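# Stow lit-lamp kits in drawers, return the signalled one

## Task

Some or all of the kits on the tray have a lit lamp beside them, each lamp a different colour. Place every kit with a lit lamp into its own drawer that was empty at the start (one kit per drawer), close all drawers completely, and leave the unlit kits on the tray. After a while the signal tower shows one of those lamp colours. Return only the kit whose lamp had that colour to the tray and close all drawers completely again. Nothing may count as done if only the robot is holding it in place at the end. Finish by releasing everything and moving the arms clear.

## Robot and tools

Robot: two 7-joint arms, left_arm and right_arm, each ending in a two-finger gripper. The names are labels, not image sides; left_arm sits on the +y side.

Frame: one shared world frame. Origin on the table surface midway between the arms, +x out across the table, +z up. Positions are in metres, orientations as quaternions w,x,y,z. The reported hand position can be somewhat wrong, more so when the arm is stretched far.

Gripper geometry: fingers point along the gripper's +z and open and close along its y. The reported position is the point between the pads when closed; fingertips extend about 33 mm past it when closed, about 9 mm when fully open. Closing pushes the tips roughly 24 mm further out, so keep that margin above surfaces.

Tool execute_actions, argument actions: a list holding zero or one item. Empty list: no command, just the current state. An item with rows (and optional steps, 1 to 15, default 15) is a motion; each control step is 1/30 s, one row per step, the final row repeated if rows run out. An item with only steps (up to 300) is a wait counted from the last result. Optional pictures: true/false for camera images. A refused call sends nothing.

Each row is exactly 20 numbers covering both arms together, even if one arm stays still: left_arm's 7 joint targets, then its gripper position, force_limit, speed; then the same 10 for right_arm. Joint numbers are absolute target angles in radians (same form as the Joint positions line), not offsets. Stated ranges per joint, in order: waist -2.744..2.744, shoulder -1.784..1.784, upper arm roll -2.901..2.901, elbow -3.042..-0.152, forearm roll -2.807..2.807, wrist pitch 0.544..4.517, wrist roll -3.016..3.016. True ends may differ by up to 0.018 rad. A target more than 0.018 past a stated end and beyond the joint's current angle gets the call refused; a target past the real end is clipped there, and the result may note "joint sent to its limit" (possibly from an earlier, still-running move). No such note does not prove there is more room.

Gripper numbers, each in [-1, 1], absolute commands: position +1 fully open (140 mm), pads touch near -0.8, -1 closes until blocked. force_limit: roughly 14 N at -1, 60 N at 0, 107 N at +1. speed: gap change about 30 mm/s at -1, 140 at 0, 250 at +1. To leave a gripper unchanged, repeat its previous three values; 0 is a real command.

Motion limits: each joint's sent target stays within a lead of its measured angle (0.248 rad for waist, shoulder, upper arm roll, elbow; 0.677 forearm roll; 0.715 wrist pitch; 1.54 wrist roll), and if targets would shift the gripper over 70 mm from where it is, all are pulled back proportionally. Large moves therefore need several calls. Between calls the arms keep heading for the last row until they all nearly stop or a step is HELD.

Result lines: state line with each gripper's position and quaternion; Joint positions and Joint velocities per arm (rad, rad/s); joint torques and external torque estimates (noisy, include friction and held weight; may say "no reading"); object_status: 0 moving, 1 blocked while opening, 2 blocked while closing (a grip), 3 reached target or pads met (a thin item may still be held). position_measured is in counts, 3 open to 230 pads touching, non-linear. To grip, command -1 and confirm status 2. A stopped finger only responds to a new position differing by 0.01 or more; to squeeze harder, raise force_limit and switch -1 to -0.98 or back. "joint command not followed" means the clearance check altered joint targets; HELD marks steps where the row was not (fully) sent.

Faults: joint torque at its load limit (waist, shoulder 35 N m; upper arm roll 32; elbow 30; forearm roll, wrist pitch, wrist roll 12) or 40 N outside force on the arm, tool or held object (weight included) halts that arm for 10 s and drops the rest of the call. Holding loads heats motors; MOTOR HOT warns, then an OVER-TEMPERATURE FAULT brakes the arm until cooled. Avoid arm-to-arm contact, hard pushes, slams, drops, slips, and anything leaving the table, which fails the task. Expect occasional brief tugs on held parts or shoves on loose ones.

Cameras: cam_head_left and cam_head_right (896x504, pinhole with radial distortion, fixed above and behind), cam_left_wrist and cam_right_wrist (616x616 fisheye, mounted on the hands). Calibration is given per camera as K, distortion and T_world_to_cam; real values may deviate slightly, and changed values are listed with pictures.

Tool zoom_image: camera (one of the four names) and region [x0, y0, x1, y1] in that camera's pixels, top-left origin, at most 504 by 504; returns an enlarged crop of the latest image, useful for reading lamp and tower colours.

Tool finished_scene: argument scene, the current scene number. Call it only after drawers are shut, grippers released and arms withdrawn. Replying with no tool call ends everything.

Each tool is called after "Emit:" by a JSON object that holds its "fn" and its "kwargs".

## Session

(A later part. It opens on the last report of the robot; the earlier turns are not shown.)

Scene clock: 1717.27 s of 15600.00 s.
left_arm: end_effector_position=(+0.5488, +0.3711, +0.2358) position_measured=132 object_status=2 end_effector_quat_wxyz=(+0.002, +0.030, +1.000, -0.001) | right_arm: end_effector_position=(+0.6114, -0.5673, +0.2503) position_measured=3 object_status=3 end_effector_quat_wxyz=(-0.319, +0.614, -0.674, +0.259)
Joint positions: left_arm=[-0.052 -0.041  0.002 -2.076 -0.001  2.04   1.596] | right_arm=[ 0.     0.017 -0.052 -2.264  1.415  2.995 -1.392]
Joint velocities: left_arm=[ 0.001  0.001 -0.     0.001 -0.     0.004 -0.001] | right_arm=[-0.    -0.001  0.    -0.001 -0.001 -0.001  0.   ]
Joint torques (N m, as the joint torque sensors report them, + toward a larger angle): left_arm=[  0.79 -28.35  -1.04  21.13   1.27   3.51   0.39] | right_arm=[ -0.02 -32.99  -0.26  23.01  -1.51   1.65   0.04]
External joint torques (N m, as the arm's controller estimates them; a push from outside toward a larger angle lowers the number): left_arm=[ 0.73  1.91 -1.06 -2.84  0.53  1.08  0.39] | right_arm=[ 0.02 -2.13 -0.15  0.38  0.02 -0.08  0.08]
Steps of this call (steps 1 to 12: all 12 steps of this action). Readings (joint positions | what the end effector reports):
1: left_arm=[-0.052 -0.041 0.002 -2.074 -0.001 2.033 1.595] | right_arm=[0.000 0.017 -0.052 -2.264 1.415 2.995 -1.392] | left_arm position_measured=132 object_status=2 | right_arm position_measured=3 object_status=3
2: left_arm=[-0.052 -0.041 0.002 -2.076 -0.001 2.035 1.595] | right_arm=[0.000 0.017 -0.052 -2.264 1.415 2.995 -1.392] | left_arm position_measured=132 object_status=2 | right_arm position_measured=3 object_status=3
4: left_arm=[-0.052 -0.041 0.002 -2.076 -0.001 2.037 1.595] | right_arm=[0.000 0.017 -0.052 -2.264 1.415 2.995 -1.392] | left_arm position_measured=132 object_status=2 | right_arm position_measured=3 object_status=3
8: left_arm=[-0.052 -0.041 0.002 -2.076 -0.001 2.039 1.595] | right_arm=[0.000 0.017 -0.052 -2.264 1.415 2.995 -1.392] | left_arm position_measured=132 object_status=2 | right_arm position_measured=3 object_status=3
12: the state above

Emit:
{"fn": "execute_actions", "kwargs": {"actions": [{"rows": [[-0.05,-0.041,0,-2.075,0,2.04,1.602,0.2,-0.3,-0.7, 0,0.017,-0.05,-2.264,1.415,2.995,-1.392,1,0,0]], "steps": 12}], "pictures": false}}

Emit:
{"fn": "execute_actions", "kwargs": {"actions": [{"rows": [[-0.05,-0.05,0,-2.05,0,1.98,1.602,0.2,-0.3,-0.7, 0,0.017,-0.05,-2.264,1.415,2.995,-1.392,1,0,0],[-0.05,-0.055,0,-2.03,0,1.95,1.602,0.2,-0.3,-0.7, 0,0.017,-0.05,-2.264,1.415,2.995,-1.392,1,0,0],[-0.05,-0.06,0,-2.01,0,1.92,1.602,0.2,-0.3,-0.7, 0,0.017,-0.05,-2.264,1.415,2.995,-1.392,1,0,0],[-0.05,-0.067,0,-1.992,0,1.91,1.602,0.2,-0.3,-0.7, 0,0.017,-0.05,-2.264,1.415,2.995,-1.392,1,0,0]], "steps": 10}], "pictures": false}}

Emit:
{"fn": "execute_actions", "kwargs": {"actions": [{"rows": [[-0.05,-0.39,0,-2.2965,0,1.907,1.578,0,0,-0.3, 0,0.017,-0.05,-2.264,1.415,2.995,-1.392,1,0,0]], "steps": 12}]}}

Emit:
{"fn": "execute_actions", "kwargs": {"actions": [{"rows": [[-0.05,-0.56,0,-2.65,0,2.3,1.578,0,0,-0.3, 0,0.017,-0.05,-2.264,1.415,2.995,-1.392,1,0,0]], "steps": 10}], "pictures": false}}

Emit:
{"fn": "execute_actions", "kwargs": {"actions": [{"rows": [[-0.05,-0.68,0,-2.932,0,2.79,1.578,0,0,-0.3, 0,0.017,-0.05,-2.264,1.415,2.995,-1.392,1,0,0]], "steps": 15}], "pictures": false}}

Emit:
{"fn": "execute_actions", "kwargs": {"actions": [{"steps": 15}], "pictures": false}}

Scene clock: 1748.80 s of 15600.00 s.
left_arm: end_effector_position=(+0.5493, +0.3710, +0.2361) position_measured=104 object_status=0 end_effector_quat_wxyz=(+0.003, +0.030, +1.000, -0.001) | right_arm: end_effector_position=(+0.6114, -0.5673, +0.2503) position_measured=3 object_status=3 end_effector_quat_wxyz=(-0.319, +0.614, -0.674, +0.259)
Joint positions: left_arm=[-0.052 -0.041  0.002 -2.076 -0.001  2.042  1.596] | right_arm=[ 0.     0.017 -0.052 -2.264  1.415  2.995 -1.392]
Joint velocities: left_arm=[ 0.001  0.    -0.001  0.001  0.001  0.     0.001] | right_arm=[ 0.     0.     0.001 -0.001 -0.001 -0.    -0.   ]
Joint torques (N m, as the joint torque sensors report them, + toward a larger angle): left_arm=[  0.96 -30.08  -1.4   24.73   1.18   2.3    0.39] | right_arm=[  0.41 -32.72   0.32  22.93  -1.52   1.62  -0.01]
External joint torques (N m, as the arm's controller estimates them; a push from outside toward a larger angle lowers the number): left_arm=[ 0.97  0.13 -1.35  0.81  0.45 -0.13  0.39] | right_arm=[ 0.28 -1.85  0.26  0.26  0.03 -0.09  0.03]
Steps of this call (steps 1 to 15: the robot went on to your last target; steps 16 to 90: nothing new was sent; then 28.13 s passed at rest; steps 91 to 102: all 12 steps of this action). Readings (joint positions | what the end effector reports):
91: left_arm=[-0.052 -0.041 0.002 -2.076 -0.001 2.042 1.596] | right_arm=[0.000 0.017 -0.052 -2.264 1.415 2.995 -1.392] | left_arm position_measured=132 object_status=0 | right_arm position_measured=3 object_status=3
92: left_arm=[-0.052 -0.041 0.002 -2.076 -0.001 2.042 1.596] | right_arm=[0.000 0.017 -0.052 -2.264 1.415 2.995 -1.392] | left_arm position_measured=132 object_status=0 | right_arm position_measured=3 object_status=3
94: left_arm=[-0.052 -0.041 0.002 -2.076 -0.001 2.042 1.596] | right_arm=[0.000 0.017 -0.052 -2.264 1.415 2.995 -1.392] | left_arm position_measured=122 object_status=0 | right_arm position_measured=3 object_status=3
98: left_arm=[-0.052 -0.041 0.002 -2.076 -0.001 2.042 1.596] | right_arm=[0.000 0.017 -0.052 -2.264 1.415 2.995 -1.392] | left_arm position_measured=109 object_status=0 | right_arm position_measured=3 object_status=3
102: the state above

Scene clock: 1749.13 s of 15600.00 s.
left_arm: end_effector_position=(+0.5514, +0.3709, +0.2817) position_measured=104 object_status=3 end_effector_quat_wxyz=(+0.007, +0.030, +1.000, -0.001) | right_arm: end_effector_position=(+0.6114, -0.5673, +0.2503) position_measured=3 object_status=3 end_effector_quat_wxyz=(-0.319, +0.614, -0.674, +0.259)
Joint positions: left_arm=[-0.052 -0.069  0.002 -1.992 -0.001  1.937  1.596] | right_arm=[ 0.     0.017 -0.052 -2.264  1.415  2.995 -1.392]
Joint velocities: left_arm=[ 0.    -0.001 -0.001  0.017 -0.001 -0.131 -0.   ] | right_arm=[ 0.     0.     0.     0.001  0.    -0.002 -0.001]
Joint torques (N m, as the joint torque sensors report them, + toward a larger angle): left_arm=[  0.25 -28.09  -0.78  23.65   1.25   1.72   0.39] | right_arm=[  0.34 -32.8   -0.34  23.1   -1.53   1.6   -0.02]
External joint torques (N m, as the arm's controller estimates them; a push from outside toward a larger angle lowers the number): left_arm=[ 0.29 -0.94 -0.68  0.83  0.51 -0.5   0.39] | right_arm=[ 0.34 -1.81 -0.28  0.36  0.01 -0.13  0.02]
Steps of this call (steps 1 to 10: all 10 steps of this action). Readings (joint positions | what the end effector reports):
1: left_arm=[-0.052 -0.041 0.002 -2.072 -0.001 2.031 1.596] | right_arm=[0.000 0.017 -0.052 -2.264 1.415 2.995 -1.392] | left_arm position_measured=104 object_status=0 | right_arm position_measured=3 object_status=3
2: left_arm=[-0.052 -0.042 0.002 -2.062 -0.001 2.017 1.596] | right_arm=[0.000 0.017 -0.052 -2.264 1.415 2.995 -1.392] | left_arm position_measured=104 object_status=0 | right_arm position_measured=3 object_status=3
4: left_arm=[-0.052 -0.048 0.002 -2.033 -0.001 1.984 1.596] | right_arm=[0.000 0.017 -0.052 -2.264 1.415 2.995 -1.392] | left_arm position_measured=104 object_status=3 | right_arm position_measured=3 object_status=3
8: left_arm=[-0.052 -0.068 0.002 -1.996 -0.001 1.948 1.596] | right_arm=[0.000 0.017 -0.052 -2.264 1.415 2.995 -1.392] | left_arm position_measured=104 object_status=3 | right_arm position_measured=3 object_status=3
10: the state above

Scene clock: 1749.53 s of 15600.00 s.
left_arm: end_effector_position=(+0.4477, +0.3745, +0.2921) position_measured=129 object_status=0 end_effector_quat_wxyz=(+0.005, +0.027, +1.000, -0.001) | right_arm: end_effector_position=(+0.6114, -0.5673, +0.2503) position_measured=3 object_status=3 end_effector_quat_wxyz=(-0.319, +0.614, -0.674, +0.259)
Joint positions: left_arm=[-0.052 -0.388  0.002 -2.291 -0.001  1.913  1.588] | right_arm=[ 0.     0.017 -0.052 -2.264  1.415  2.995 -1.392]
Joint velocities: left_arm=[ 0.001  0.001  0.001 -0.068  0.    -0.019 -0.008] | right_arm=[-0.     0.    -0.     0.001  0.001  0.001 -0.001]
Joint torques (N m, as the joint torque sensors report them, + toward a larger angle): left_arm=[  0.64 -18.77  -1.    22.67   1.27   2.19  -0.14] | right_arm=[ -0.13 -32.3   -0.03  23.49  -1.53   1.65   0.03]
External joint torques (N m, as the arm's controller estimates them; a push from outside toward a larger angle lowers the number): left_arm=[ 0.68  0.17 -0.59 -2.45  0.49 -0.39 -0.14] | right_arm=[-0.1  -1.36  0.06  0.81  0.   -0.08  0.07]
Steps of this call (steps 1 to 12: all 12 steps of this action). Readings (joint positions | what the end effector reports):
1: left_arm=[-0.052 -0.106 0.002 -2.044 -0.001 1.940 1.595] | right_arm=[0.000 0.017 -0.052 -2.264 1.415 2.995 -1.392] | left_arm position_measured=104 object_status=0 | right_arm position_measured=3 object_status=3
2: left_arm=[-0.052 -0.163 0.002 -2.110 -0.001 1.934 1.594] | right_arm=[0.000 0.017 -0.052 -2.264 1.415 2.995 -1.392] | left_arm position_measured=109 object_status=0 | right_arm position_measured=3 object_status=3
4: left_arm=[-0.052 -0.285 0.002 -2.218 -0.001 1.923 1.592] | right_arm=[0.000 0.017 -0.052 -2.264 1.415 2.995 -1.392] | left_arm position_measured=120 object_status=0 | right_arm position_measured=3 object_status=3
8: left_arm=[-0.052 -0.381 0.002 -2.275 -0.001 1.916 1.590] | right_arm=[0.000 0.017 -0.052 -2.264 1.415 2.995 -1.392] | left_arm position_measured=129 object_status=0 | right_arm position_measured=3 object_status=3
12: the state above
camera_calibration (this result's frames):
cam_left_wrist: T_world_to_cam=[[0.211792, 0.975751, -0.0552729, -0.435873], [0.887372, -0.168294, 0.429241, -0.446533], [0.40953, -0.139957, -0.901497, 0.323029], [0, 0, 0, 1]] pos_world=[0.356265, 0.395365, 0.458788]
cam_right_wrist: T_world_to_cam=[[-0.674773, 0.112803, -0.729354, 0.656197], [-0.245956, 0.897385, 0.366341, 0.559087], [0.695835, 0.426586, -0.577787, 0.137366], [0, 0, 0, 1]] pos_world=[0.484711, -0.634335, 0.353152]

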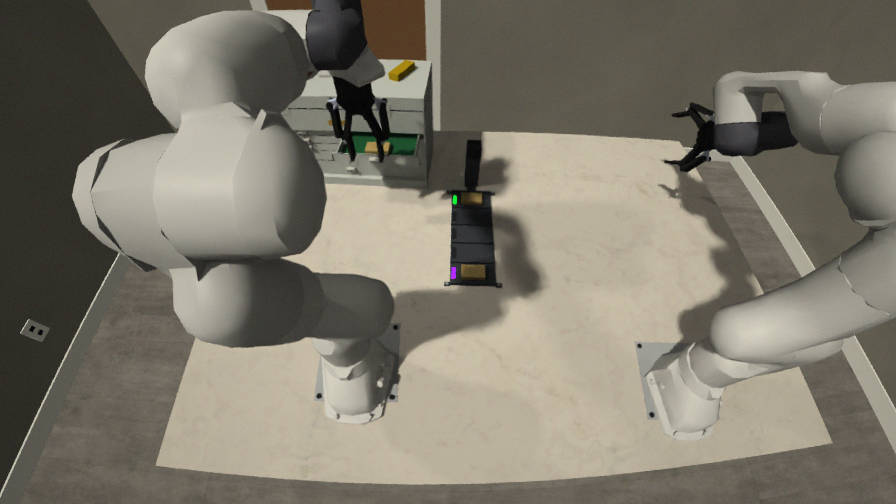

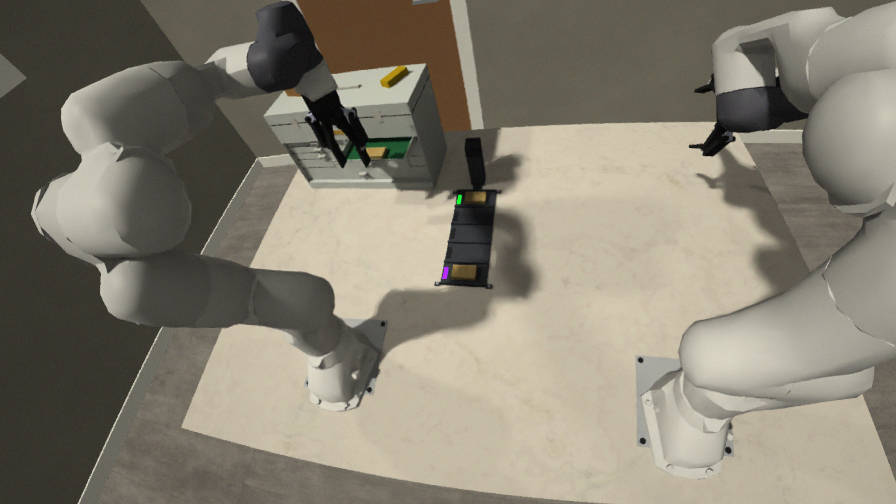

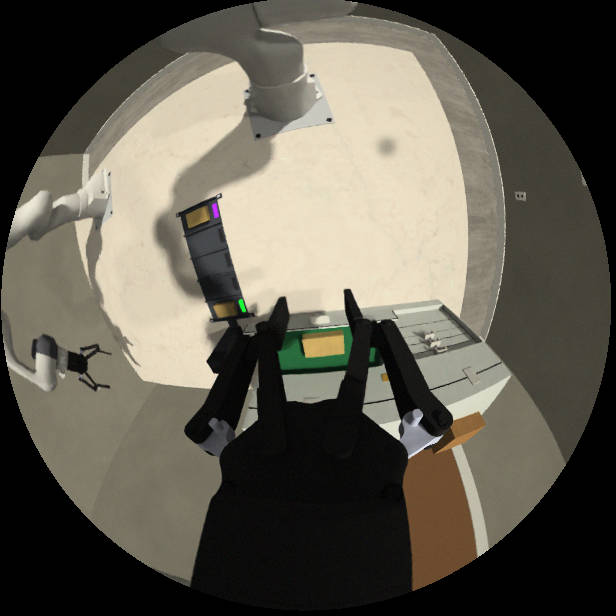

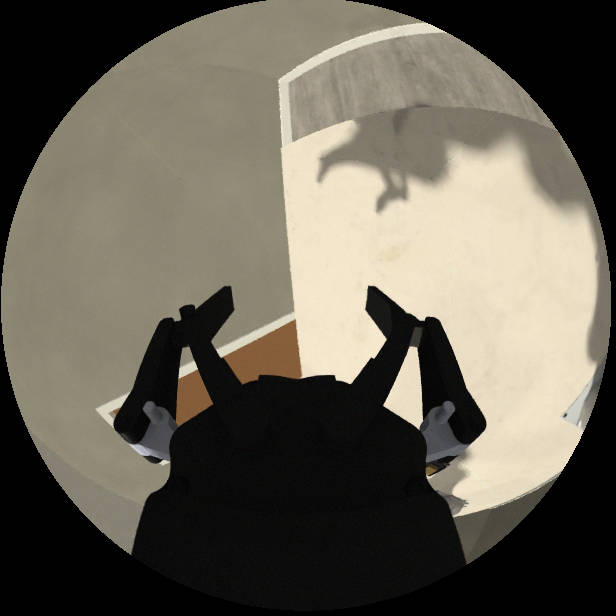

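Scene clock: 1749.87 s of 15600.00 s.
left_arm: end_effector_position=(+0.4217, +0.3753, +0.2233) position_measured=129 object_status=3 end_effector_quat_wxyz=(+0.074, +0.026, +0.997, -0.001) | right_arm: end_effector_position=(+0.6114, -0.5673, +0.2503) position_measured=3 object_status=3 end_effector_quat_wxyz=(-0.319, +0.614, -0.674, +0.259)
Joint positions: left_arm=[-0.052 -0.553  0.001 -2.645 -0.     2.24   1.586] | right_arm=[ 0.     0.017 -0.052 -2.264  1.415  2.995 -1.392]
Joint velocities: left_arm=[-0.002 -0.054 -0.001 -0.055  0.001  0.334 -0.002] | right_arm=[ 0.001 -0.001  0.001  0.001 -0.     0.001  0.001]
Joint torques (N m, as the joint torque sensors report them, + toward a larger angle): left_arm=[  0.49 -14.68  -0.49  24.21   1.     3.7   -0.22] | right_arm=[  0.02 -33.05  -0.05  22.95  -1.51   1.68   0.04]
External joint torques (N m, as the arm's controller estimates them; a push from outside toward a larger angle lowers the number): left_arm=[ 0.58 -1.89  0.12 -0.67  0.26  0.88 -0.22] | right_arm=[-0.11 -2.07 -0.11  0.24  0.03 -0.03  0.08]
Steps of this call (steps 1 to 10: all 10 steps of this action). Readings (joint positions | what the end effector reports):
1: left_arm=[-0.052 -0.427 0.001 -2.353 -0.000 1.982 1.588] | right_arm=[0.000 0.017 -0.052 -2.264 1.415 2.995 -1.392] | left_arm position_measured=129 object_status=0 | right_arm position_measured=3 object_status=3
2: left_arm=[-0.052 -0.476 0.001 -2.431 -0.000 2.039 1.587] | right_arm=[0.000 0.017 -0.052 -2.264 1.415 2.995 -1.392] | left_arm position_measured=129 object_status=3 | right_arm position_measured=3 object_status=3
4: left_arm=[-0.052 -0.531 0.001 -2.552 -0.000 2.122 1.587] | right_arm=[0.000 0.017 -0.052 -2.264 1.415 2.995 -1.392] | left_arm position_measured=129 object_status=3 | right_arm position_measured=3 object_status=3
8: left_arm=[-0.052 -0.549 0.001 -2.638 -0.000 2.213 1.586] | right_arm=[0.000 0.017 -0.052 -2.264 1.415 2.995 -1.392] | left_arm position_measured=129 object_status=3 | right_arm position_measured=3 object_status=3
10: the state above

Scene clock: 1750.37 s of 15600.00 s.
left_arm: end_effector_position=(+0.4573, +0.3739, +0.2173) position_measured=129 object_status=3 end_effector_quat_wxyz=(+0.250, +0.025, +0.968, -0.003) | right_arm: end_effector_position=(+0.6114, -0.5673, +0.2503) position_measured=3 object_status=3 end_effector_quat_wxyz=(-0.319, +0.614, -0.674, +0.259)
Joint positions: left_arm=[-0.052 -0.678  0.001 -2.93   0.     2.758  1.585] | right_arm=[ 0.     0.017 -0.052 -2.264  1.415  2.995 -1.392]
Joint velocities: left_arm=[ 0.002 -0.003 -0.    -0.007  0.     0.174 -0.002] | right_arm=[-0.001 -0.     0.    -0.    -0.001  0.001  0.   ]
Joint torques (N m, as the joint torque sensors report them, + toward a larger angle): left_arm=[ 0.48 -8.69 -0.83 21.06  0.8   4.02 -0.28] | right_arm=[  0.23 -32.57  -0.15  22.87  -1.56   1.65   0.07]
External joint torques (N m, as the arm's controller estimates them; a push from outside toward a larger angle lowers the number): left_arm=[ 0.44 -1.07 -0.26 -2.06  0.17  0.83 -0.26] | right_arm=[ 0.34 -1.71  0.02  0.23 -0.03 -0.09  0.11]
Steps of this call (steps 1 to 15: all 15 steps of this action). Readings (joint positions | what the end effector reports):
1: left_arm=[-0.052 -0.585 0.001 -2.702 0.000 2.335 1.586] | right_arm=[0.000 0.017 -0.052 -2.264 1.415 2.995 -1.392] | left_arm position_measured=129 object_status=3 | right_arm position_measured=3 object_status=3
2: left_arm=[-0.052 -0.623 0.001 -2.774 0.000 2.418 1.586] | right_arm=[0.000 0.017 -0.052 -2.264 1.415 2.995 -1.392] | left_arm position_measured=129 object_status=3 | right_arm position_measured=3 object_status=3
4: left_arm=[-0.052 -0.655 0.001 -2.870 0.000 2.536 1.585] | right_arm=[0.000 0.017 -0.052 -2.264 1.415 2.995 -1.392] | left_arm position_measured=129 object_status=3 | right_arm position_measured=3 object_status=3
8: left_arm=[-0.052 -0.672 0.001 -2.924 0.000 2.670 1.585] | right_arm=[0.000 0.017 -0.052 -2.264 1.415 2.995 -1.392] | left_arm position_measured=129 object_status=3 | right_arm position_measured=3 object_status=3
15: the state above

Scene clock: 1750.87 s of 15600.00 s.
left_arm: end_effector_position=(+0.4632, +0.3737, +0.2232) position_measured=129 object_status=3 end_effector_quat_wxyz=(+0.263, +0.025, +0.965, -0.003) | right_arm: end_effector_position=(+0.6114, -0.5673, +0.2503) position_measured=3 object_status=3 end_effector_quat_wxyz=(-0.319, +0.614, -0.674, +0.259)
Joint positions: left_arm=[-0.052 -0.678  0.001 -2.93   0.     2.784  1.585] | right_arm=[ 0.     0.017 -0.052 -2.264  1.415  2.995 -1.392]
Joint velocities: left_arm=[-0.002 -0.    -0.    -0.001  0.001  0.009 -0.   ] | right_arm=[ 0.    -0.001 -0.     0.001  0.     0.    -0.002]
Joint torques (N m, as the joint torque sensors report them, + toward a larger angle): left_arm=[ 1.03 -8.93 -0.84 22.4   0.7   4.14 -0.3 ] | right_arm=[ -0.02 -32.94  -0.04  23.14  -1.53   1.61   0.02]
External joint torques (N m, as the arm's controller estimates them; a push from outside toward a larger angle lowers the number): left_arm=[ 1.07 -1.   -0.2  -1.11  0.06  0.81 -0.29] | right_arm=[-0.09 -1.87 -0.04  0.38  0.01 -0.12  0.06]
Steps of this call (steps 1 to 15: the robot went on to your last target). Readings (joint positions | what the end effector reports):
1: left_arm=[-0.052 -0.678 0.001 -2.930 0.000 2.763 1.585] | right_arm=[0.000 0.017 -0.052 -2.264 1.415 2.995 -1.392] | left_arm position_measured=129 object_status=3 | right_arm position_measured=3 object_status=3
2: left_arm=[-0.052 -0.678 0.001 -2.930 0.000 2.767 1.585] | right_arm=[0.000 0.017 -0.052 -2.264 1.415 2.995 -1.392] | left_arm position_measured=129 object_status=3 | right_arm position_measured=3 object_status=3
4: left_arm=[-0.052 -0.678 0.001 -2.930 0.000 2.773 1.585] | right_arm=[0.000 0.017 -0.052 -2.264 1.415 2.995 -1.392] | left_arm position_measured=129 object_status=3 | right_arm position_measured=3 object_status=3
8: left_arm=[-0.052 -0.678 0.001 -2.930 0.000 2.780 1.585] | right_arm=[0.000 0.017 -0.052 -2.264 1.415 2.995 -1.392] | left_arm position_measured=129 object_status=3 | right_arm position_measured=3 object_status=3
15: the state above

Emit:
{"fn": "execute_actions", "kwargs": {"actions": [{"rows": [[-0.05,-0.663,0,-2.92,0,2.798,1.578,0,0,-0.3, 0,0.017,-0.05,-2.264,1.415,2.995,-1.392,1,0,0],[-0.05,-0.647,0,-2.908,0,2.804,1.578,0,0,-0.3, 0,0.017,-0.05,-2.264,1.415,2.995,-1.392,1,0,0],[-0.05,-0.633,0,-2.898,0,2.81,1.578,0,0,-0.3, 0,0.017,-0.05,-2.264,1.415,2.995,-1.392,1,0,0],[-0.05,-0.619,0,-2.889,0,2.815,1.578,0,0,-0.3, 0,0.017,-0.05,-2.264,1.415,2.995,-1.392,1,0,0],[-0.05,-0.6,0,-2.876,0,2.822,1.578,0,0,-0.3, 0,0.017,-0.05,-2.264,1.415,2.995,-1.392,1,0,0],[-0.05,-0.578,0,-2.861,0,2.83,1.578,0,0,-0.3, 0,0.017,-0.05,-2.264,1.415,2.995,-1.392,1,0,0],[-0.05,-0.553,0,-2.843,0,2.838,1.578,0,0,-0.3, 0,0.017,-0.05,-2.264,1.415,2.995,-1.392,1,0,0],[-0.05,-0.529,0,-2.8264,0,2.844,1.578,0,0,-0.3, 0,0.017,-0.05,-2.264,1.415,2.995,-1.392,1,0,0],[-0.05,-0.507,0,-2.81,0,2.849,1.578,0,0,-0.3, 0,0.017,-0.05,-2.264,1.415,2.995,-1.392,1,0,0],[-0.05,-0.486,0,-2.793,0,2.854,1.578,0,0,-0.3, 0,0.017,-0.05,-2.264,1.415,2.995,-1.392,1,0,0],[-0.05,-0.465,0,-2.776,0,2.858,1.578,0,0,-0.3, 0,0.017,-0.05,-2.264,1.415,2.995,-1.392,1,0,0],[-0.05,-0.443,0,-2.759,0,2.862,1.578,0,0,-0.3, 0,0.017,-0.05,-2.264,1.415,2.995,-1.392,1,0,0],[-0.05,-0.422,0,-2.742,0,2.865,1.578,0,0,-0.3, 0,0.017,-0.05,-2.264,1.415,2.995,-1.392,1,0,0],[-0.05,-0.402,0,-2.724,0,2.867,1.578,0,0,-0.3, 0,0.017,-0.05,-2.264,1.415,2.995,-1.392,1,0,0],[-0.05,-0.382,0,-2.707,0,2.869,1.578,0,0,-0.3, 0,0.017,-0.05,-2.264,1.415,2.995,-1.392,1,0,0]], "steps": 15}], "pictures": false}}

Emit:
{"fn": "execute_actions", "kwargs": {"actions": [{"rows": [[-0.05,-0.363,0,-2.69,0,2.871,1.578,0,0,-0.3, 0,0.017,-0.05,-2.264,1.415,2.995,-1.392,1,0,0],[-0.05,-0.344,0,-2.673,0,2.872,1.578,0,0,-0.3, 0,0.017,-0.05,-2.264,1.415,2.995,-1.392,1,0,0],[-0.05,-0.328,0,-2.658,0,2.873,1.578,0,0,-0.3, 0,0.017,-0.05,-2.264,1.415,2.995,-1.392,1,0,0],[-0.05,-0.315,0,-2.646,0,2.873,1.578,0,0,-0.3, 0,0.017,-0.05,-2.264,1.415,2.995,-1.392,1,0,0],[-0.05,-0.304,0,-2.635,0,2.873,1.578,0,0,-0.3, 0,0.017,-0.05,-2.264,1.415,2.995,-1.392,1,0,0]], "steps": 15}], "pictures": false}}

Emit:
{"fn": "execute_actions", "kwargs": {"actions": [{"rows": [[-0.05,-0.40,0,-2.80,0,3.0,1.578,0,0,-0.3, 0,0.017,-0.05,-2.264,1.415,2.995,-1.392,1,0,0]], "steps": 8}], "pictures": false}}

Emit:
{"fn": "execute_actions", "kwargs": {"actions": [{"rows": [[-0.05,-0.334,0,-2.978,0,3.495,1.578,0,0,-0.3, 0,0.017,-0.05,-2.264,1.415,2.995,-1.392,1,0,0]], "steps": 15}], "pictures": false}}

Emit:
{"fn": "execute_actions", "kwargs": {"actions": [{"steps": 15}], "pictures": false}}

Emit:
{"fn": "execute_actions", "kwargs": {"actions": [{"rows": [[-0.05,-0.301,0,-2.948,0,3.497,1.578,0,0,-0.3, 0,0.017,-0.05,-2.264,1.415,2.995,-1.392,1,0,0],[-0.05,-0.301,0,-2.948,0,3.497,1.578,0,0,-0.3, 0,0.017,-0.05,-2.264,1.415,2.995,-1.392,1,0,0],[-0.05,-0.266,0,-2.9156,0,3.499,1.578,0,0,-0.3, 0,0.017,-0.05,-2.264,1.415,2.995,-1.392,1,0,0]], "steps": 14}]}}

Scene clock: 1791.73 s of 15600.00 s.
left_arm: end_effector_position=(+0.5279, +0.3714, +0.2234) position_measured=129 object_status=3 end_effector_quat_wxyz=(+0.261, +0.025, +0.965, -0.003) | right_arm: end_effector_position=(+0.6114, -0.5673, +0.2503) position_measured=3 object_status=3 end_effector_quat_wxyz=(-0.319, +0.614, -0.674, +0.259)
Joint positions: left_arm=[-0.052 -0.427  0.001 -2.745  0.     2.846  1.585] | right_arm=[ 0.     0.017 -0.052 -2.264  1.415  2.995 -1.392]
Joint velocities: left_arm=[-0.001  0.598  0.001  0.483 -0.001  0.118 -0.   ] | right_arm=[ 0.001 -0.001 -0.     0.    -0.001 -0.     0.   ]
Joint torques (N m, as the joint torque sensors report them, + toward a larger angle): left_arm=[  0.38 -17.06  -0.44  21.08   0.77   4.12  -0.26] | right_arm=[  0.18 -32.76  -0.12  23.35  -1.54   1.65   0.11]
External joint torques (N m, as the arm's controller estimates them; a push from outside toward a larger angle lowers the number): left_arm=[ 0.31  2.07 -0.13  0.72  0.18  1.33 -0.25] | right_arm=[ 0.19 -1.68 -0.05  0.56  0.   -0.09  0.15]
Steps of this call (steps 1 to 15: the robot went on to your last target; steps 16 to 90: nothing new was sent; then 37.37 s passed at rest; steps 91 to 105: all 15 steps of this action). Readings (joint positions | what the end effector reports):
91: left_arm=[-0.052 -0.675 0.001 -2.929 0.000 2.787 1.585] | right_arm=[0.000 0.017 -0.052 -2.264 1.415 2.995 -1.392] | left_arm position_measured=129 object_status=3 | right_arm position_measured=3 object_status=3
92: left_arm=[-0.052 -0.668 0.001 -2.923 0.000 2.789 1.585] | right_arm=[0.000 0.017 -0.052 -2.264 1.415 2.995 -1.392] | left_arm position_measured=129 object_status=3 | right_arm position_measured=3 object_status=3
94: left_arm=[-0.052 -0.647 0.001 -2.908 0.000 2.795 1.585] | right_arm=[0.000 0.017 -0.052 -2.264 1.415 2.995 -1.392] | left_arm position_measured=129 object_status=3 | right_arm position_measured=3 object_status=3
98: left_arm=[-0.052 -0.577 0.001 -2.859 0.000 2.814 1.585] | right_arm=[0.000 0.017 -0.052 -2.264 1.415 2.995 -1.392] | left_arm position_measured=129 object_status=3 | right_arm position_measured=3 object_status=3
105: the state above

Scene clock: 1792.23 s of 15600.00 s.
left_arm: end_effector_position=(+0.5645, +0.3700, +0.2228) position_measured=129 object_status=3 end_effector_quat_wxyz=(+0.262, +0.025, +0.965, -0.003) | right_arm: end_effector_position=(+0.6114, -0.5673, +0.2503) position_measured=3 object_status=3 end_effector_quat_wxyz=(-0.319, +0.614, -0.674, +0.259)
Joint positions: left_arm=[-0.052 -0.305  0.001 -2.639  0.     2.863  1.585] | right_arm=[ 0.     0.017 -0.052 -2.264  1.415  2.995 -1.392]
Joint velocities: left_arm=[-0.     0.005 -0.     0.003  0.002  0.003 -0.001] | right_arm=[-0.     0.     0.003 -0.001  0.    -0.    -0.002]
Joint torques (N m, as the joint torque sensors report them, + toward a larger angle): left_arm=[  1.16 -18.95  -0.35  23.98   0.8    5.02  -0.26] | right_arm=[  0.33 -32.66   0.33  22.77  -1.52   1.65   0.05]
External joint torques (N m, as the arm's controller estimates them; a push from outside toward a larger angle lowers the number): left_arm=[ 1.2   0.77 -0.01  1.35  0.2   1.7  -0.24] | right_arm=[ 0.24 -1.75  0.31  0.12  0.01 -0.06  0.09]
Steps of this call (steps 1 to 15: all 15 steps of this action). Readings (joint positions | what the end effector reports):
1: left_arm=[-0.052 -0.407 0.001 -2.728 0.000 2.849 1.585] | right_arm=[0.000 0.017 -0.052 -2.264 1.415 2.995 -1.392] | left_arm position_measured=129 object_status=3 | right_arm position_measured=3 object_status=3
2: left_arm=[-0.052 -0.387 0.001 -2.711 0.000 2.852 1.585] | right_arm=[0.000 0.017 -0.052 -2.264 1.415 2.995 -1.392] | left_arm position_measured=129 object_status=3 | right_arm position_measured=3 object_status=3
4: left_arm=[-0.052 -0.351 0.001 -2.680 0.000 2.856 1.585] | right_arm=[0.000 0.017 -0.052 -2.264 1.415 2.995 -1.392] | left_arm position_measured=129 object_status=3 | right_arm position_measured=3 object_status=3
8: left_arm=[-0.052 -0.312 0.001 -2.645 0.000 2.862 1.585] | right_arm=[0.000 0.017 -0.052 -2.264 1.415 2.995 -1.392] | left_arm position_measured=129 object_status=3 | right_arm position_measured=3 object_status=3
15: the state above

Scene clock: 1792.50 s of 15600.00 s.
left_arm: end_effector_position=(+0.5296, +0.3712, +0.2072) position_measured=129 object_status=3 end_effector_quat_wxyz=(+0.279, +0.025, +0.960, -0.003) | right_arm: end_effector_position=(+0.6114, -0.5673, +0.2503) position_measured=3 object_status=3 end_effector_quat_wxyz=(-0.319, +0.614, -0.674, +0.259)
Joint positions: left_arm=[-0.052 -0.394  0.001 -2.795  0.001  2.967  1.585] | right_arm=[ 0.     0.017 -0.052 -2.264  1.415  2.995 -1.392]
Joint velocities: left_arm=[-0.001 -0.046  0.001 -0.057 -0.001  0.17  -0.   ] | right_arm=[ 0.    -0.001 -0.001  0.001 -0.    -0.001 -0.   ]
Joint torques (N m, as the joint torque sensors report them, + toward a larger angle): left_arm=[  0.47 -16.51  -0.44  21.08   0.61   4.28  -0.25] | right_arm=[  0.35 -32.5   -0.13  23.28  -1.55   1.65   0.06]
External joint torques (N m, as the arm's controller estimates them; a push from outside toward a larger angle lowers the number): left_arm=[ 0.48 -0.85 -0.07 -1.51  0.03  0.89 -0.23] | right_arm=[ 0.27 -1.42 -0.15  0.5   0.   -0.08  0.1 ]
Steps of this call (steps 1 to 8: all 8 steps of this action). Readings (joint positions | what the end effector reports):
1: left_arm=[-0.052 -0.327 0.001 -2.675 0.001 2.888 1.585] | right_arm=[0.000 0.017 -0.052 -2.264 1.415 2.995 -1.392] | left_arm position_measured=129 object_status=3 | right_arm position_measured=3 object_status=3
2: left_arm=[-0.052 -0.354 0.001 -2.718 0.001 2.908 1.585] | right_arm=[0.000 0.017 -0.052 -2.264 1.415 2.995 -1.392] | left_arm position_measured=129 object_status=3 | right_arm position_measured=3 object_status=3
4: left_arm=[-0.052 -0.380 0.001 -2.768 0.001 2.935 1.585] | right_arm=[0.000 0.017 -0.052 -2.264 1.415 2.995 -1.392] | left_arm position_measured=129 object_status=3 | right_arm position_measured=3 object_status=3
8: the state above

Scene clock: 1793.00 s of 15600.00 s.
left_arm: end_effector_position=(+0.5335, +0.3709, +0.2085) position_measured=129 object_status=3 end_effector_quat_wxyz=(+0.399, +0.024, +0.917, -0.005) | right_arm: end_effector_position=(+0.6114, -0.5673, +0.2503) position_measured=3 object_status=3 end_effector_quat_wxyz=(-0.319, +0.614, -0.674, +0.259)
Joint positions: left_arm=[-0.052 -0.334  0.001 -2.976  0.001  3.464  1.585] | right_arm=[ 0.     0.017 -0.052 -2.264  1.415  2.995 -1.392]
Joint velocities: left_arm=[ 0.001 -0.001 -0.001 -0.002 -0.     0.166  0.001] | right_arm=[-0.    -0.001 -0.     0.    -0.001  0.    -0.   ]
Joint torques (N m, as the joint torque sensors report them, + toward a larger angle): left_arm=[  0.88 -14.92  -0.1   16.57   0.39   4.13  -0.28] | right_arm=[  0.35 -33.03   0.03  23.17  -1.54   1.66   0.02]
External joint torques (N m, as the arm's controller estimates them; a push from outside toward a larger angle lowers the number): left_arm=[ 0.86 -0.29  0.21 -2.    0.    0.78 -0.26] | right_arm=[ 0.43 -2.06  0.17  0.46 -0.01 -0.08  0.06]
Steps of this call (steps 1 to 15: all 15 steps of this action). Readings (joint positions | what the end effector reports):
1: left_arm=[-0.052 -0.390 0.001 -2.829 0.001 3.058 1.585] | right_arm=[0.000 0.017 -0.052 -2.264 1.415 2.995 -1.392] | left_arm position_measured=129 object_status=3 | right_arm position_measured=3 object_status=3
2: left_arm=[-0.052 -0.376 0.001 -2.876 0.001 3.138 1.585] | right_arm=[0.000 0.017 -0.052 -2.264 1.415 2.995 -1.392] | left_arm position_measured=129 object_status=3 | right_arm position_measured=3 object_status=3
4: left_arm=[-0.052 -0.346 0.001 -2.942 0.001 3.250 1.585] | right_arm=[0.000 0.017 -0.052 -2.264 1.415 2.995 -1.392] | left_arm position_measured=129 object_status=3 | right_arm position_measured=3 object_status=3
8: left_arm=[-0.052 -0.334 0.001 -2.975 0.001 3.379 1.585] | right_arm=[0.000 0.017 -0.052 -2.264 1.415 2.995 -1.392] | left_arm position_measured=129 object_status=3 | right_arm position_measured=3 object_status=3
15: the state above

Scene clock: 1793.50 s of 15600.00 s.
left_arm: end_effector_position=(+0.5371, +0.3708, +0.2159) position_measured=129 object_status=3 end_effector_quat_wxyz=(+0.411, +0.024, +0.911, -0.005) | right_arm: end_effector_position=(+0.6114, -0.5673, +0.2503) position_measured=3 object_status=3 end_effector_quat_wxyz=(-0.319, +0.614, -0.674, +0.259)
Joint positions: left_arm=[-0.052 -0.334  0.001 -2.976  0.001  3.489  1.585] | right_arm=[ 0.     0.017 -0.052 -2.264  1.415  2.995 -1.392]
Joint velocities: left_arm=[-0.    -0.     0.     0.001  0.001  0.008 -0.   ] | right_arm=[-0.002 -0.001  0.    -0.     0.    -0.    -0.   ]
Joint torques (N m, as the joint torque sensors report them, + toward a larger angle): left_arm=[  0.21 -14.63  -0.28  17.45   0.4    4.2   -0.27] | right_arm=[ -0.15 -32.62  -0.15  22.93  -1.56   1.65  -0.02]
External joint torques (N m, as the arm's controller estimates them; a push from outside toward a larger angle lowers the number): left_arm=[ 0.2   0.19  0.02 -1.32  0.01  0.77 -0.25] | right_arm=[-0.1  -1.73 -0.04  0.29 -0.03 -0.09  0.02]
Steps of this call (steps 1 to 15: the robot went on to your last target). Readings (joint positions | what the end effector reports):
1: left_arm=[-0.052 -0.334 0.001 -2.976 0.001 3.469 1.585] | right_arm=[0.000 0.017 -0.052 -2.264 1.415 2.995 -1.392] | left_arm position_measured=129 object_status=3 | right_arm position_measured=3 object_status=3
2: left_arm=[-0.052 -0.334 0.001 -2.976 0.001 3.473 1.585] | right_arm=[0.000 0.017 -0.052 -2.264 1.415 2.995 -1.392] | left_arm position_measured=129 object_status=3 | right_arm position_measured=3 object_status=3
4: left_arm=[-0.052 -0.334 0.001 -2.976 0.001 3.479 1.585] | right_arm=[0.000 0.017 -0.052 -2.264 1.415 2.995 -1.392] | left_arm position_measured=129 object_status=3 | right_arm position_measured=3 object_status=3
8: left_arm=[-0.052 -0.334 0.001 -2.976 0.001 3.485 1.585] | right_arm=[0.000 0.017 -0.052 -2.264 1.415 2.995 -1.392] | left_arm position_measured=129 object_status=3 | right_arm position_measured=3 object_status=3
15: the state above

Scene clock: 1793.97 s of 15600.00 s.
left_arm: end_effector_position=(+0.5563, +0.3701, +0.2147) position_measured=129 object_status=3 end_effector_quat_wxyz=(+0.410, +0.024, +0.912, -0.005) | right_arm: end_effector_position=(+0.6114, -0.5673, +0.2503) position_measured=3 object_status=3 end_effector_quat_wxyz=(-0.319, +0.614, -0.674, +0.259)
Joint positions: left_arm=[-0.052 -0.268  0.001 -2.917  0.001  3.494  1.585] | right_arm=[ 0.     0.017 -0.052 -2.264  1.415  2.995 -1.392]
Joint velocities: left_arm=[-0.     0.003  0.     0.003 -0.     0.002  0.   ] | right_arm=[ 0.001  0.     0.    -0.001  0.001  0.    -0.   ]
Joint torques (N m, as the joint torque sensors report them, + toward a larger angle): left_arm=[  0.57 -14.56  -0.67  18.38   0.41   4.09  -0.26] | right_arm=[  0.34 -32.4    0.23  23.06  -1.6    1.7    0.08]
External joint torques (N m, as the arm's controller estimates them; a push from outside toward a larger angle lowers the number): left_arm=[ 0.56  2.36 -0.43 -0.15  0.03  0.68 -0.24] | right_arm=[ 0.32 -1.51  0.26  0.43 -0.07 -0.02  0.12]
Steps of this call (steps 1 to 14: all 14 steps of this action). Readings (joint positions | what the end effector reports):
1: left_arm=[-0.052 -0.327 0.001 -2.970 0.001 3.490 1.585] | right_arm=[0.000 0.017 -0.052 -2.264 1.415 2.995 -1.392] | left_arm position_measured=129 object_status=3 | right_arm position_measured=3 object_status=3
2: left_arm=[-0.052 -0.319 0.001 -2.963 0.001 3.491 1.585] | right_arm=[0.000 0.017 -0.052 -2.264 1.415 2.995 -1.392] | left_arm position_measured=129 object_status=3 | right_arm position_measured=3 object_status=3
4: left_arm=[-0.052 -0.292 0.001 -2.938 0.001 3.492 1.585] | right_arm=[0.000 0.017 -0.052 -2.264 1.415 2.995 -1.392] | left_arm position_measured=129 object_status=3 | right_arm position_measured=3 object_status=3
8: left_arm=[-0.052 -0.271 0.001 -2.921 0.001 3.493 1.585] | right_arm=[0.000 0.017 -0.052 -2.264 1.415 2.995 -1.392] | left_arm position_measured=129 object_status=3 | right_arm position_measured=3 object_status=3
14: the state above
camera_calibration (this result's frames):
cam_left_wrist: T_world_to_cam=[[0.193392, 0.97679, 0.0920949, -0.480639], [0.276873, -0.144386, 0.949997, -0.291435], [0.941244, -0.158223, -0.298369, -0.210373], [0, 0, 0, 1]] pos_world=[0.371654, 0.394118, 0.258357]
cam_right_wrist: T_world_to_cam=[[-0.674773, 0.112803, -0.729354, 0.656197], [-0.245956, 0.897385, 0.366341, 0.559087], [0.695835, 0.426586, -0.577787, 0.137366], [0, 0, 0, 1]] pos_world=[0.484711, -0.634335, 0.353152]

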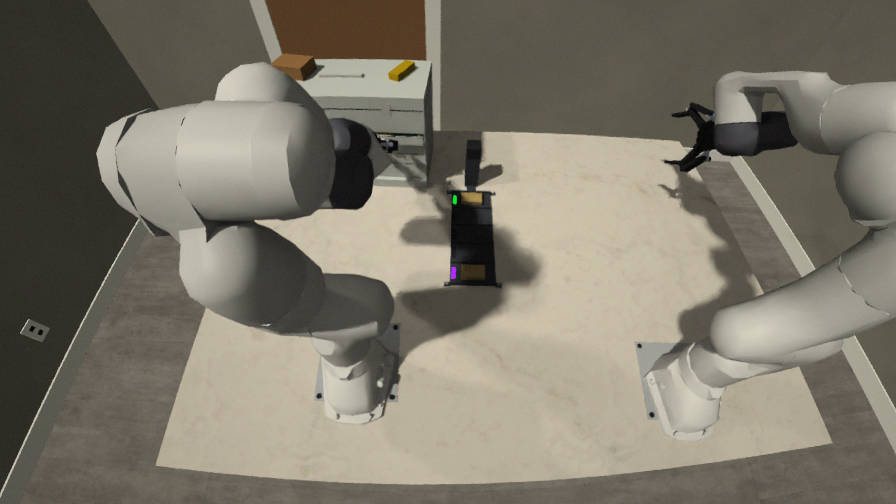

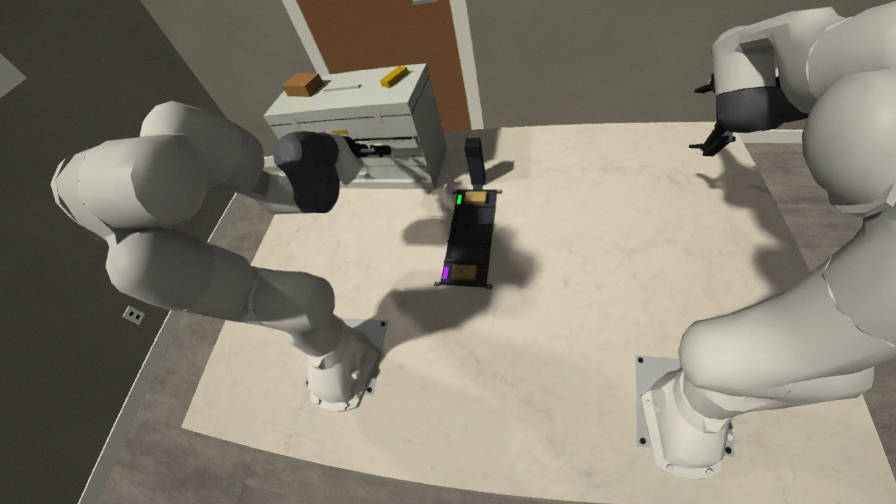

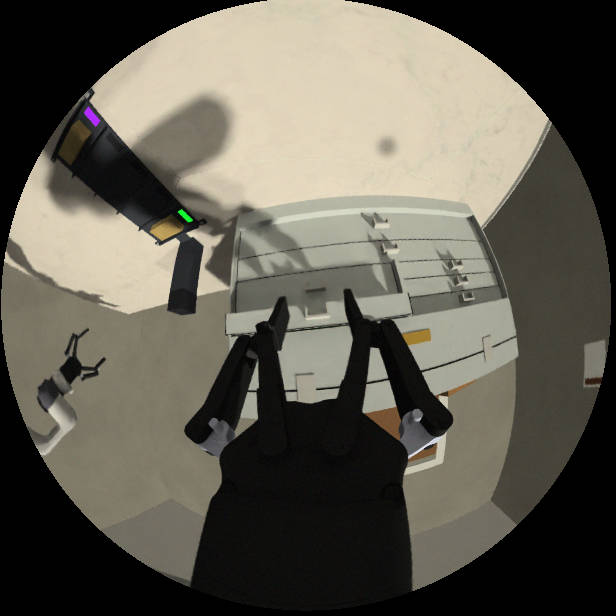

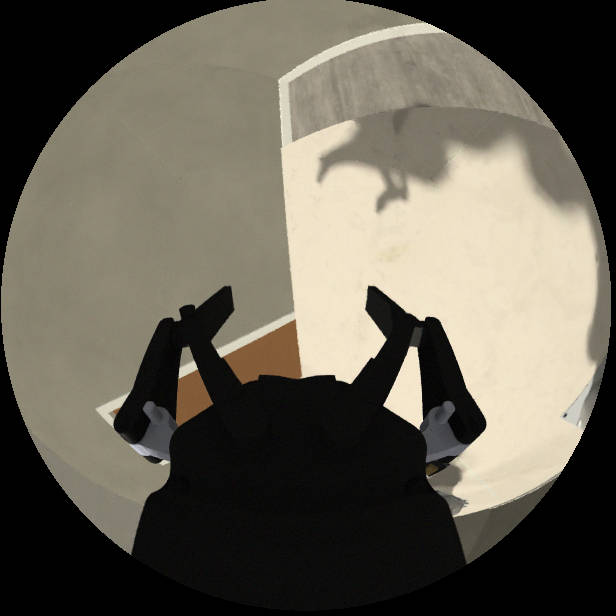

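Grip and push; expected closed at ≈.5875.

Emit:
{"fn": "execute_actions", "kwargs": {"actions": [{"rows": [[-0.05,-0.268,0,-2.917,0,3.495,1.578,-1,0,-0.5, 0,0.017,-0.05,-2.264,1.415,2.995,-1.392,1,0,0]], "steps": 15}], "pictures": false}}

Emit:
{"fn": "execute_actions", "kwargs": {"actions": [{"rows": [[-0.05,-0.268,0,-2.917,0,3.495,1.578,-1,0,-0.5, 0,0.017,-0.05,-2.264,1.415,2.995,-1.392,1,0,0],[-0.05,-0.268,0,-2.917,0,3.495,1.578,-1,0,-0.5, 0,0.017,-0.05,-2.264,1.415,2.995,-1.392,1,0,0],[-0.05,-0.268,0,-2.917,0,3.495,1.578,-1,0,-0.5, 0,0.017,-0.05,-2.264,1.415,2.995,-1.392,1,0,0],[-0.05,-0.255,0,-2.904,0,3.495,1.578,-1,0,-0.5, 0,0.017,-0.05,-2.264,1.415,2.995,-1.392,1,0,0],[-0.05,-0.24,0,-2.889,0,3.495,1.578,-1,0,-0.5, 0,0.017,-0.05,-2.264,1.415,2.995,-1.392,1,0,0],[-0.05,-0.225,0,-2.873,0,3.494,1.578,-1,0,-0.5, 0,0.017,-0.05,-2.264,1.415,2.995,-1.392,1,0,0],[-0.051,-0.212,0,-2.859,0,3.494,1.578,-1,0,-0.5, 0,0.017,-0.05,-2.264,1.415,2.995,-1.392,1,0,0],[-0.051,-0.2,0,-2.847,0,3.493,1.578,-1,0,-0.5, 0,0.017,-0.05,-2.264,1.415,2.995,-1.392,1,0,0],[-0.051,-0.191,0,-2.837,0,3.493,1.578,-1,0,-0.5, 0,0.017,-0.05,-2.264,1.415,2.995,-1.392,1,0,0],[-0.051,-0.185,0,-2.831,0,3.492,1.578,-1,0,-0.5, 0,0.017,-0.05,-2.264,1.415,2.995,-1.392,1,0,0],[-0.051,-0.18,0,-2.826,0,3.492,1.578,-1,0,-0.5, 0,0.017,-0.05,-2.264,1.415,2.995,-1.392,1,0,0]], "steps": 15}], "pictures": false}}

Emit:
{"fn": "execute_actions", "kwargs": {"actions": [{"rows": [[-0.051,-0.173,0,-2.819,0,3.492,1.578,-1,0,-0.5, 0,0.017,-0.05,-2.264,1.415,2.995,-1.392,1,0,0]], "steps": 10}], "pictures": false}}

Emit:
{"fn": "execute_actions", "kwargs": {"actions": [{"rows": [[-0.051,-0.166,0,-2.812,0,3.492,1.578,-1,0,-0.5, 0,0.017,-0.05,-2.264,1.415,2.995,-1.392,1,0,0]], "steps": 10}], "pictures": false}}

Scene clock: 1820.87 s of 15600.00 s.
left_arm: end_effector_position=(+0.5566, +0.3705, +0.2151) position_measured=192 object_status=0 end_effector_quat_wxyz=(+0.411, +0.023, +0.912, -0.005) | right_arm: end_effector_position=(+0.6114, -0.5673, +0.2503) position_measured=3 object_status=3 end_effector_quat_wxyz=(-0.319, +0.614, -0.674, +0.259)
Joint positions: left_arm=[-0.051 -0.268  0.001 -2.917  0.     3.495  1.584] | right_arm=[ 0.     0.017 -0.052 -2.264  1.415  2.995 -1.392]
Joint velocities: left_arm=[-0.001  0.    -0.001  0.     0.    -0.001  0.   ] | right_arm=[-0.     0.002  0.    -0.001 -0.     0.001 -0.   ]
Joint torques (N m, as the joint torque sensors report them, + toward a larger angle): left_arm=[ -0.05 -17.24  -0.95  18.14   0.51   3.59  -0.23] | right_arm=[ -0.22 -32.6   -0.02  22.99  -1.53   1.57   0.01]
External joint torques (N m, as the arm's controller estimates them; a push from outside toward a larger angle lowers the number): left_arm=[-0.08 -0.33 -0.73 -0.43  0.13  0.15 -0.21] | right_arm=[-0.21 -1.88  0.06  0.46 -0.01 -0.15  0.05]
Steps of this call (steps 1 to 15: the robot went on to your last target; steps 16 to 90: nothing new was sent; then 23.40 s passed at rest; steps 91 to 105: all 15 steps of this action). Readings (joint positions | what the end effector reports):
91: left_arm=[-0.052 -0.268 0.001 -2.917 0.001 3.495 1.585] | right_arm=[0.000 0.017 -0.052 -2.264 1.415 2.995 -1.392] | left_arm position_measured=129 object_status=0 | right_arm position_measured=3 object_status=3
92: left_arm=[-0.052 -0.268 0.001 -2.917 0.001 3.495 1.585] | right_arm=[0.000 0.017 -0.052 -2.264 1.415 2.995 -1.392] | left_arm position_measured=132 object_status=0 | right_arm position_measured=3 object_status=3
94: left_arm=[-0.052 -0.268 0.001 -2.917 0.001 3.495 1.585] | right_arm=[0.000 0.017 -0.052 -2.264 1.415 2.995 -1.392] | left_arm position_measured=142 object_status=0 | right_arm position_measured=3 object_status=3
98: left_arm=[-0.052 -0.268 0.001 -2.917 0.001 3.495 1.585] | right_arm=[0.000 0.017 -0.052 -2.264 1.415 2.995 -1.392] | left_arm position_measured=160 object_status=0 | right_arm position_measured=3 object_status=3
105: the state above

Scene clock: 1821.37 s of 15600.00 s.
left_arm: end_effector_position=(+0.5844, +0.3690, +0.2147) position_measured=193 object_status=2 end_effector_quat_wxyz=(+0.411, +0.024, +0.911, -0.005) | right_arm: end_effector_position=(+0.6114, -0.5673, +0.2503) position_measured=3 object_status=3 end_effector_quat_wxyz=(-0.319, +0.614, -0.674, +0.259)
Joint positions: left_arm=[-0.051 -0.184 -0.    -2.832  0.     3.494  1.584] | right_arm=[ 0.     0.017 -0.052 -2.264  1.415  2.995 -1.392]
Joint velocities: left_arm=[-0.001  0.035  0.001  0.036 -0.002 -0.001 -0.001] | right_arm=[-0.001  0.     0.    -0.001 -0.001  0.     0.001]
Joint torques (N m, as the joint torque sensors report them, + toward a larger angle): left_arm=[ -1.34 -20.17   0.83  19.69   0.53   3.3   -0.27] | right_arm=[  0.64 -32.91  -0.34  22.68  -1.53   1.65   0.04]
External joint torques (N m, as the arm's controller estimates them; a push from outside toward a larger angle lowers the number): left_arm=[-1.39  0.14  0.95  1.28  0.16 -0.14 -0.25] | right_arm=[ 0.62 -2.   -0.3   0.    0.01 -0.07  0.08]
Steps of this call (steps 1 to 15: all 15 steps of this action). Readings (joint positions | what the end effector reports):
1: left_arm=[-0.051 -0.268 0.001 -2.917 0.000 3.495 1.584] | right_arm=[0.000 0.017 -0.052 -2.264 1.415 2.995 -1.392] | left_arm position_measured=193 object_status=0 | right_arm position_measured=3 object_status=3
2: left_arm=[-0.051 -0.268 0.001 -2.917 0.000 3.495 1.584] | right_arm=[0.000 0.017 -0.052 -2.264 1.415 2.995 -1.392] | left_arm position_measured=193 object_status=0 | right_arm position_measured=3 object_status=3
4: left_arm=[-0.051 -0.266 0.001 -2.915 0.000 3.495 1.584] | right_arm=[0.000 0.017 -0.052 -2.264 1.415 2.995 -1.392] | left_arm position_measured=193 object_status=0 | right_arm position_measured=3 object_status=3
8: left_arm=[-0.051 -0.227 0.000 -2.875 0.000 3.495 1.584] | right_arm=[0.000 0.017 -0.052 -2.264 1.415 2.995 -1.392] | left_arm position_measured=193 object_status=2 | right_arm position_measured=3 object_status=3
15: the state above

Scene clock: 1821.70 s of 15600.00 s.
left_arm: end_effector_position=(+0.5873, +0.3688, +0.2147) position_measured=193 object_status=2 end_effector_quat_wxyz=(+0.411, +0.024, +0.911, -0.005) | right_arm: end_effector_position=(+0.6114, -0.5673, +0.2503) position_measured=3 object_status=3 end_effector_quat_wxyz=(-0.319, +0.614, -0.674, +0.259)
Joint positions: left_arm=[-0.052 -0.176 -0.    -2.823  0.     3.494  1.584] | right_arm=[ 0.     0.017 -0.052 -2.264  1.415  2.995 -1.392]
Joint velocities: left_arm=[-0.001 -0.001 -0.001 -0.    -0.001 -0.     0.   ] | right_arm=[-0.    -0.    -0.001  0.     0.    -0.    -0.   ]
Joint torques (N m, as the joint torque sensors report them, + toward a larger angle): left_arm=[ -0.27 -18.36   0.26  20.7    0.57   3.18  -0.23] | right_arm=[  0.2  -32.67   0.01  23.23  -1.56   1.66   0.05]
External joint torques (N m, as the arm's controller estimates them; a push from outside toward a larger angle lowers the number): left_arm=[-0.26  1.96  0.43  2.06  0.18 -0.26 -0.21] | right_arm=[ 0.36 -1.74  0.23  0.55 -0.04 -0.09  0.09]
Steps of this call (steps 1 to 10: all 10 steps of this action). Readings (joint positions | what the end effector reports):
1: left_arm=[-0.051 -0.182 -0.000 -2.829 0.000 3.494 1.584] | right_arm=[0.000 0.017 -0.052 -2.264 1.415 2.995 -1.392] | left_arm position_measured=193 object_status=2 | right_arm position_measured=3 object_status=3
2: left_arm=[-0.051 -0.179 -0.000 -2.827 0.000 3.494 1.584] | right_arm=[0.000 0.017 -0.052 -2.264 1.415 2.995 -1.392] | left_arm position_measured=193 object_status=2 | right_arm position_measured=3 object_status=3
4: left_arm=[-0.052 -0.176 -0.000 -2.824 0.000 3.494 1.584] | right_arm=[0.000 0.017 -0.052 -2.264 1.415 2.995 -1.392] | left_arm position_measured=193 object_status=2 | right_arm position_measured=3 object_status=3
8: left_arm=[-0.052 -0.176 -0.000 -2.823 0.000 3.494 1.584] | right_arm=[0.000 0.017 -0.052 -2.264 1.415 2.995 -1.392] | left_arm position_measured=193 object_status=2 | right_arm position_measured=3 object_status=3
10: the state above

Scene clock: 1822.03 s of 15600.00 s.
left_arm: end_effector_position=(+0.5885, +0.3687, +0.2146) position_measured=193 object_status=2 end_effector_quat_wxyz=(+0.411, +0.024, +0.911, -0.005) | right_arm: end_effector_position=(+0.6114, -0.5673, +0.2503) position_measured=3 object_status=3 end_effector_quat_wxyz=(-0.319, +0.614, -0.674, +0.259)
Joint positions: left_arm=[-0.052 -0.172 -0.    -2.819  0.     3.494  1.584] | right_arm=[ 0.     0.017 -0.052 -2.264  1.415  2.995 -1.392]
Joint velocities: left_arm=[ 0.    -0.     0.001  0.    -0.     0.     0.   ] | right_arm=[-0.001  0.002 -0.001  0.     0.     0.001  0.   ]
Joint torques (N m, as the joint torque sensors report them, + toward a larger angle): left_arm=[  0.63 -17.19   0.19  22.49   0.52   3.21  -0.26] | right_arm=[  0.18 -32.95   0.06  23.19  -1.59   1.62   0.01]
External joint torques (N m, as the arm's controller estimates them; a push from outside toward a larger angle lowers the number): left_arm=[ 0.57  3.18  0.29  3.86  0.14 -0.22 -0.24] | right_arm=[ 0.31 -2.06  0.25  0.52 -0.07 -0.12  0.05]
Steps of this call (steps 1 to 10: all 10 steps of this action). Readings (joint positions | what the end effector reports):
1: left_arm=[-0.052 -0.174 -0.000 -2.822 0.000 3.494 1.584] | right_arm=[0.000 0.017 -0.052 -2.264 1.415 2.995 -1.392] | left_arm position_measured=193 object_status=2 | right_arm position_measured=3 object_status=3
2: left_arm=[-0.052 -0.173 -0.000 -2.820 0.000 3.494 1.584] | right_arm=[0.000 0.017 -0.052 -2.264 1.415 2.995 -1.392] | left_arm position_measured=193 object_status=2 | right_arm position_measured=3 object_status=3
4: left_arm=[-0.052 -0.172 -0.000 -2.819 0.000 3.494 1.584] | right_arm=[0.000 0.017 -0.052 -2.264 1.415 2.995 -1.392] | left_arm position_measured=193 object_status=2 | right_arm position_measured=3 object_status=3
8: left_arm=[-0.052 -0.172 -0.000 -2.819 0.000 3.494 1.584] | right_arm=[0.000 0.017 -0.052 -2.264 1.415 2.995 -1.392] | left_arm position_measured=193 object_status=2 | right_arm position_measured=3 object_status=3
10: the state above


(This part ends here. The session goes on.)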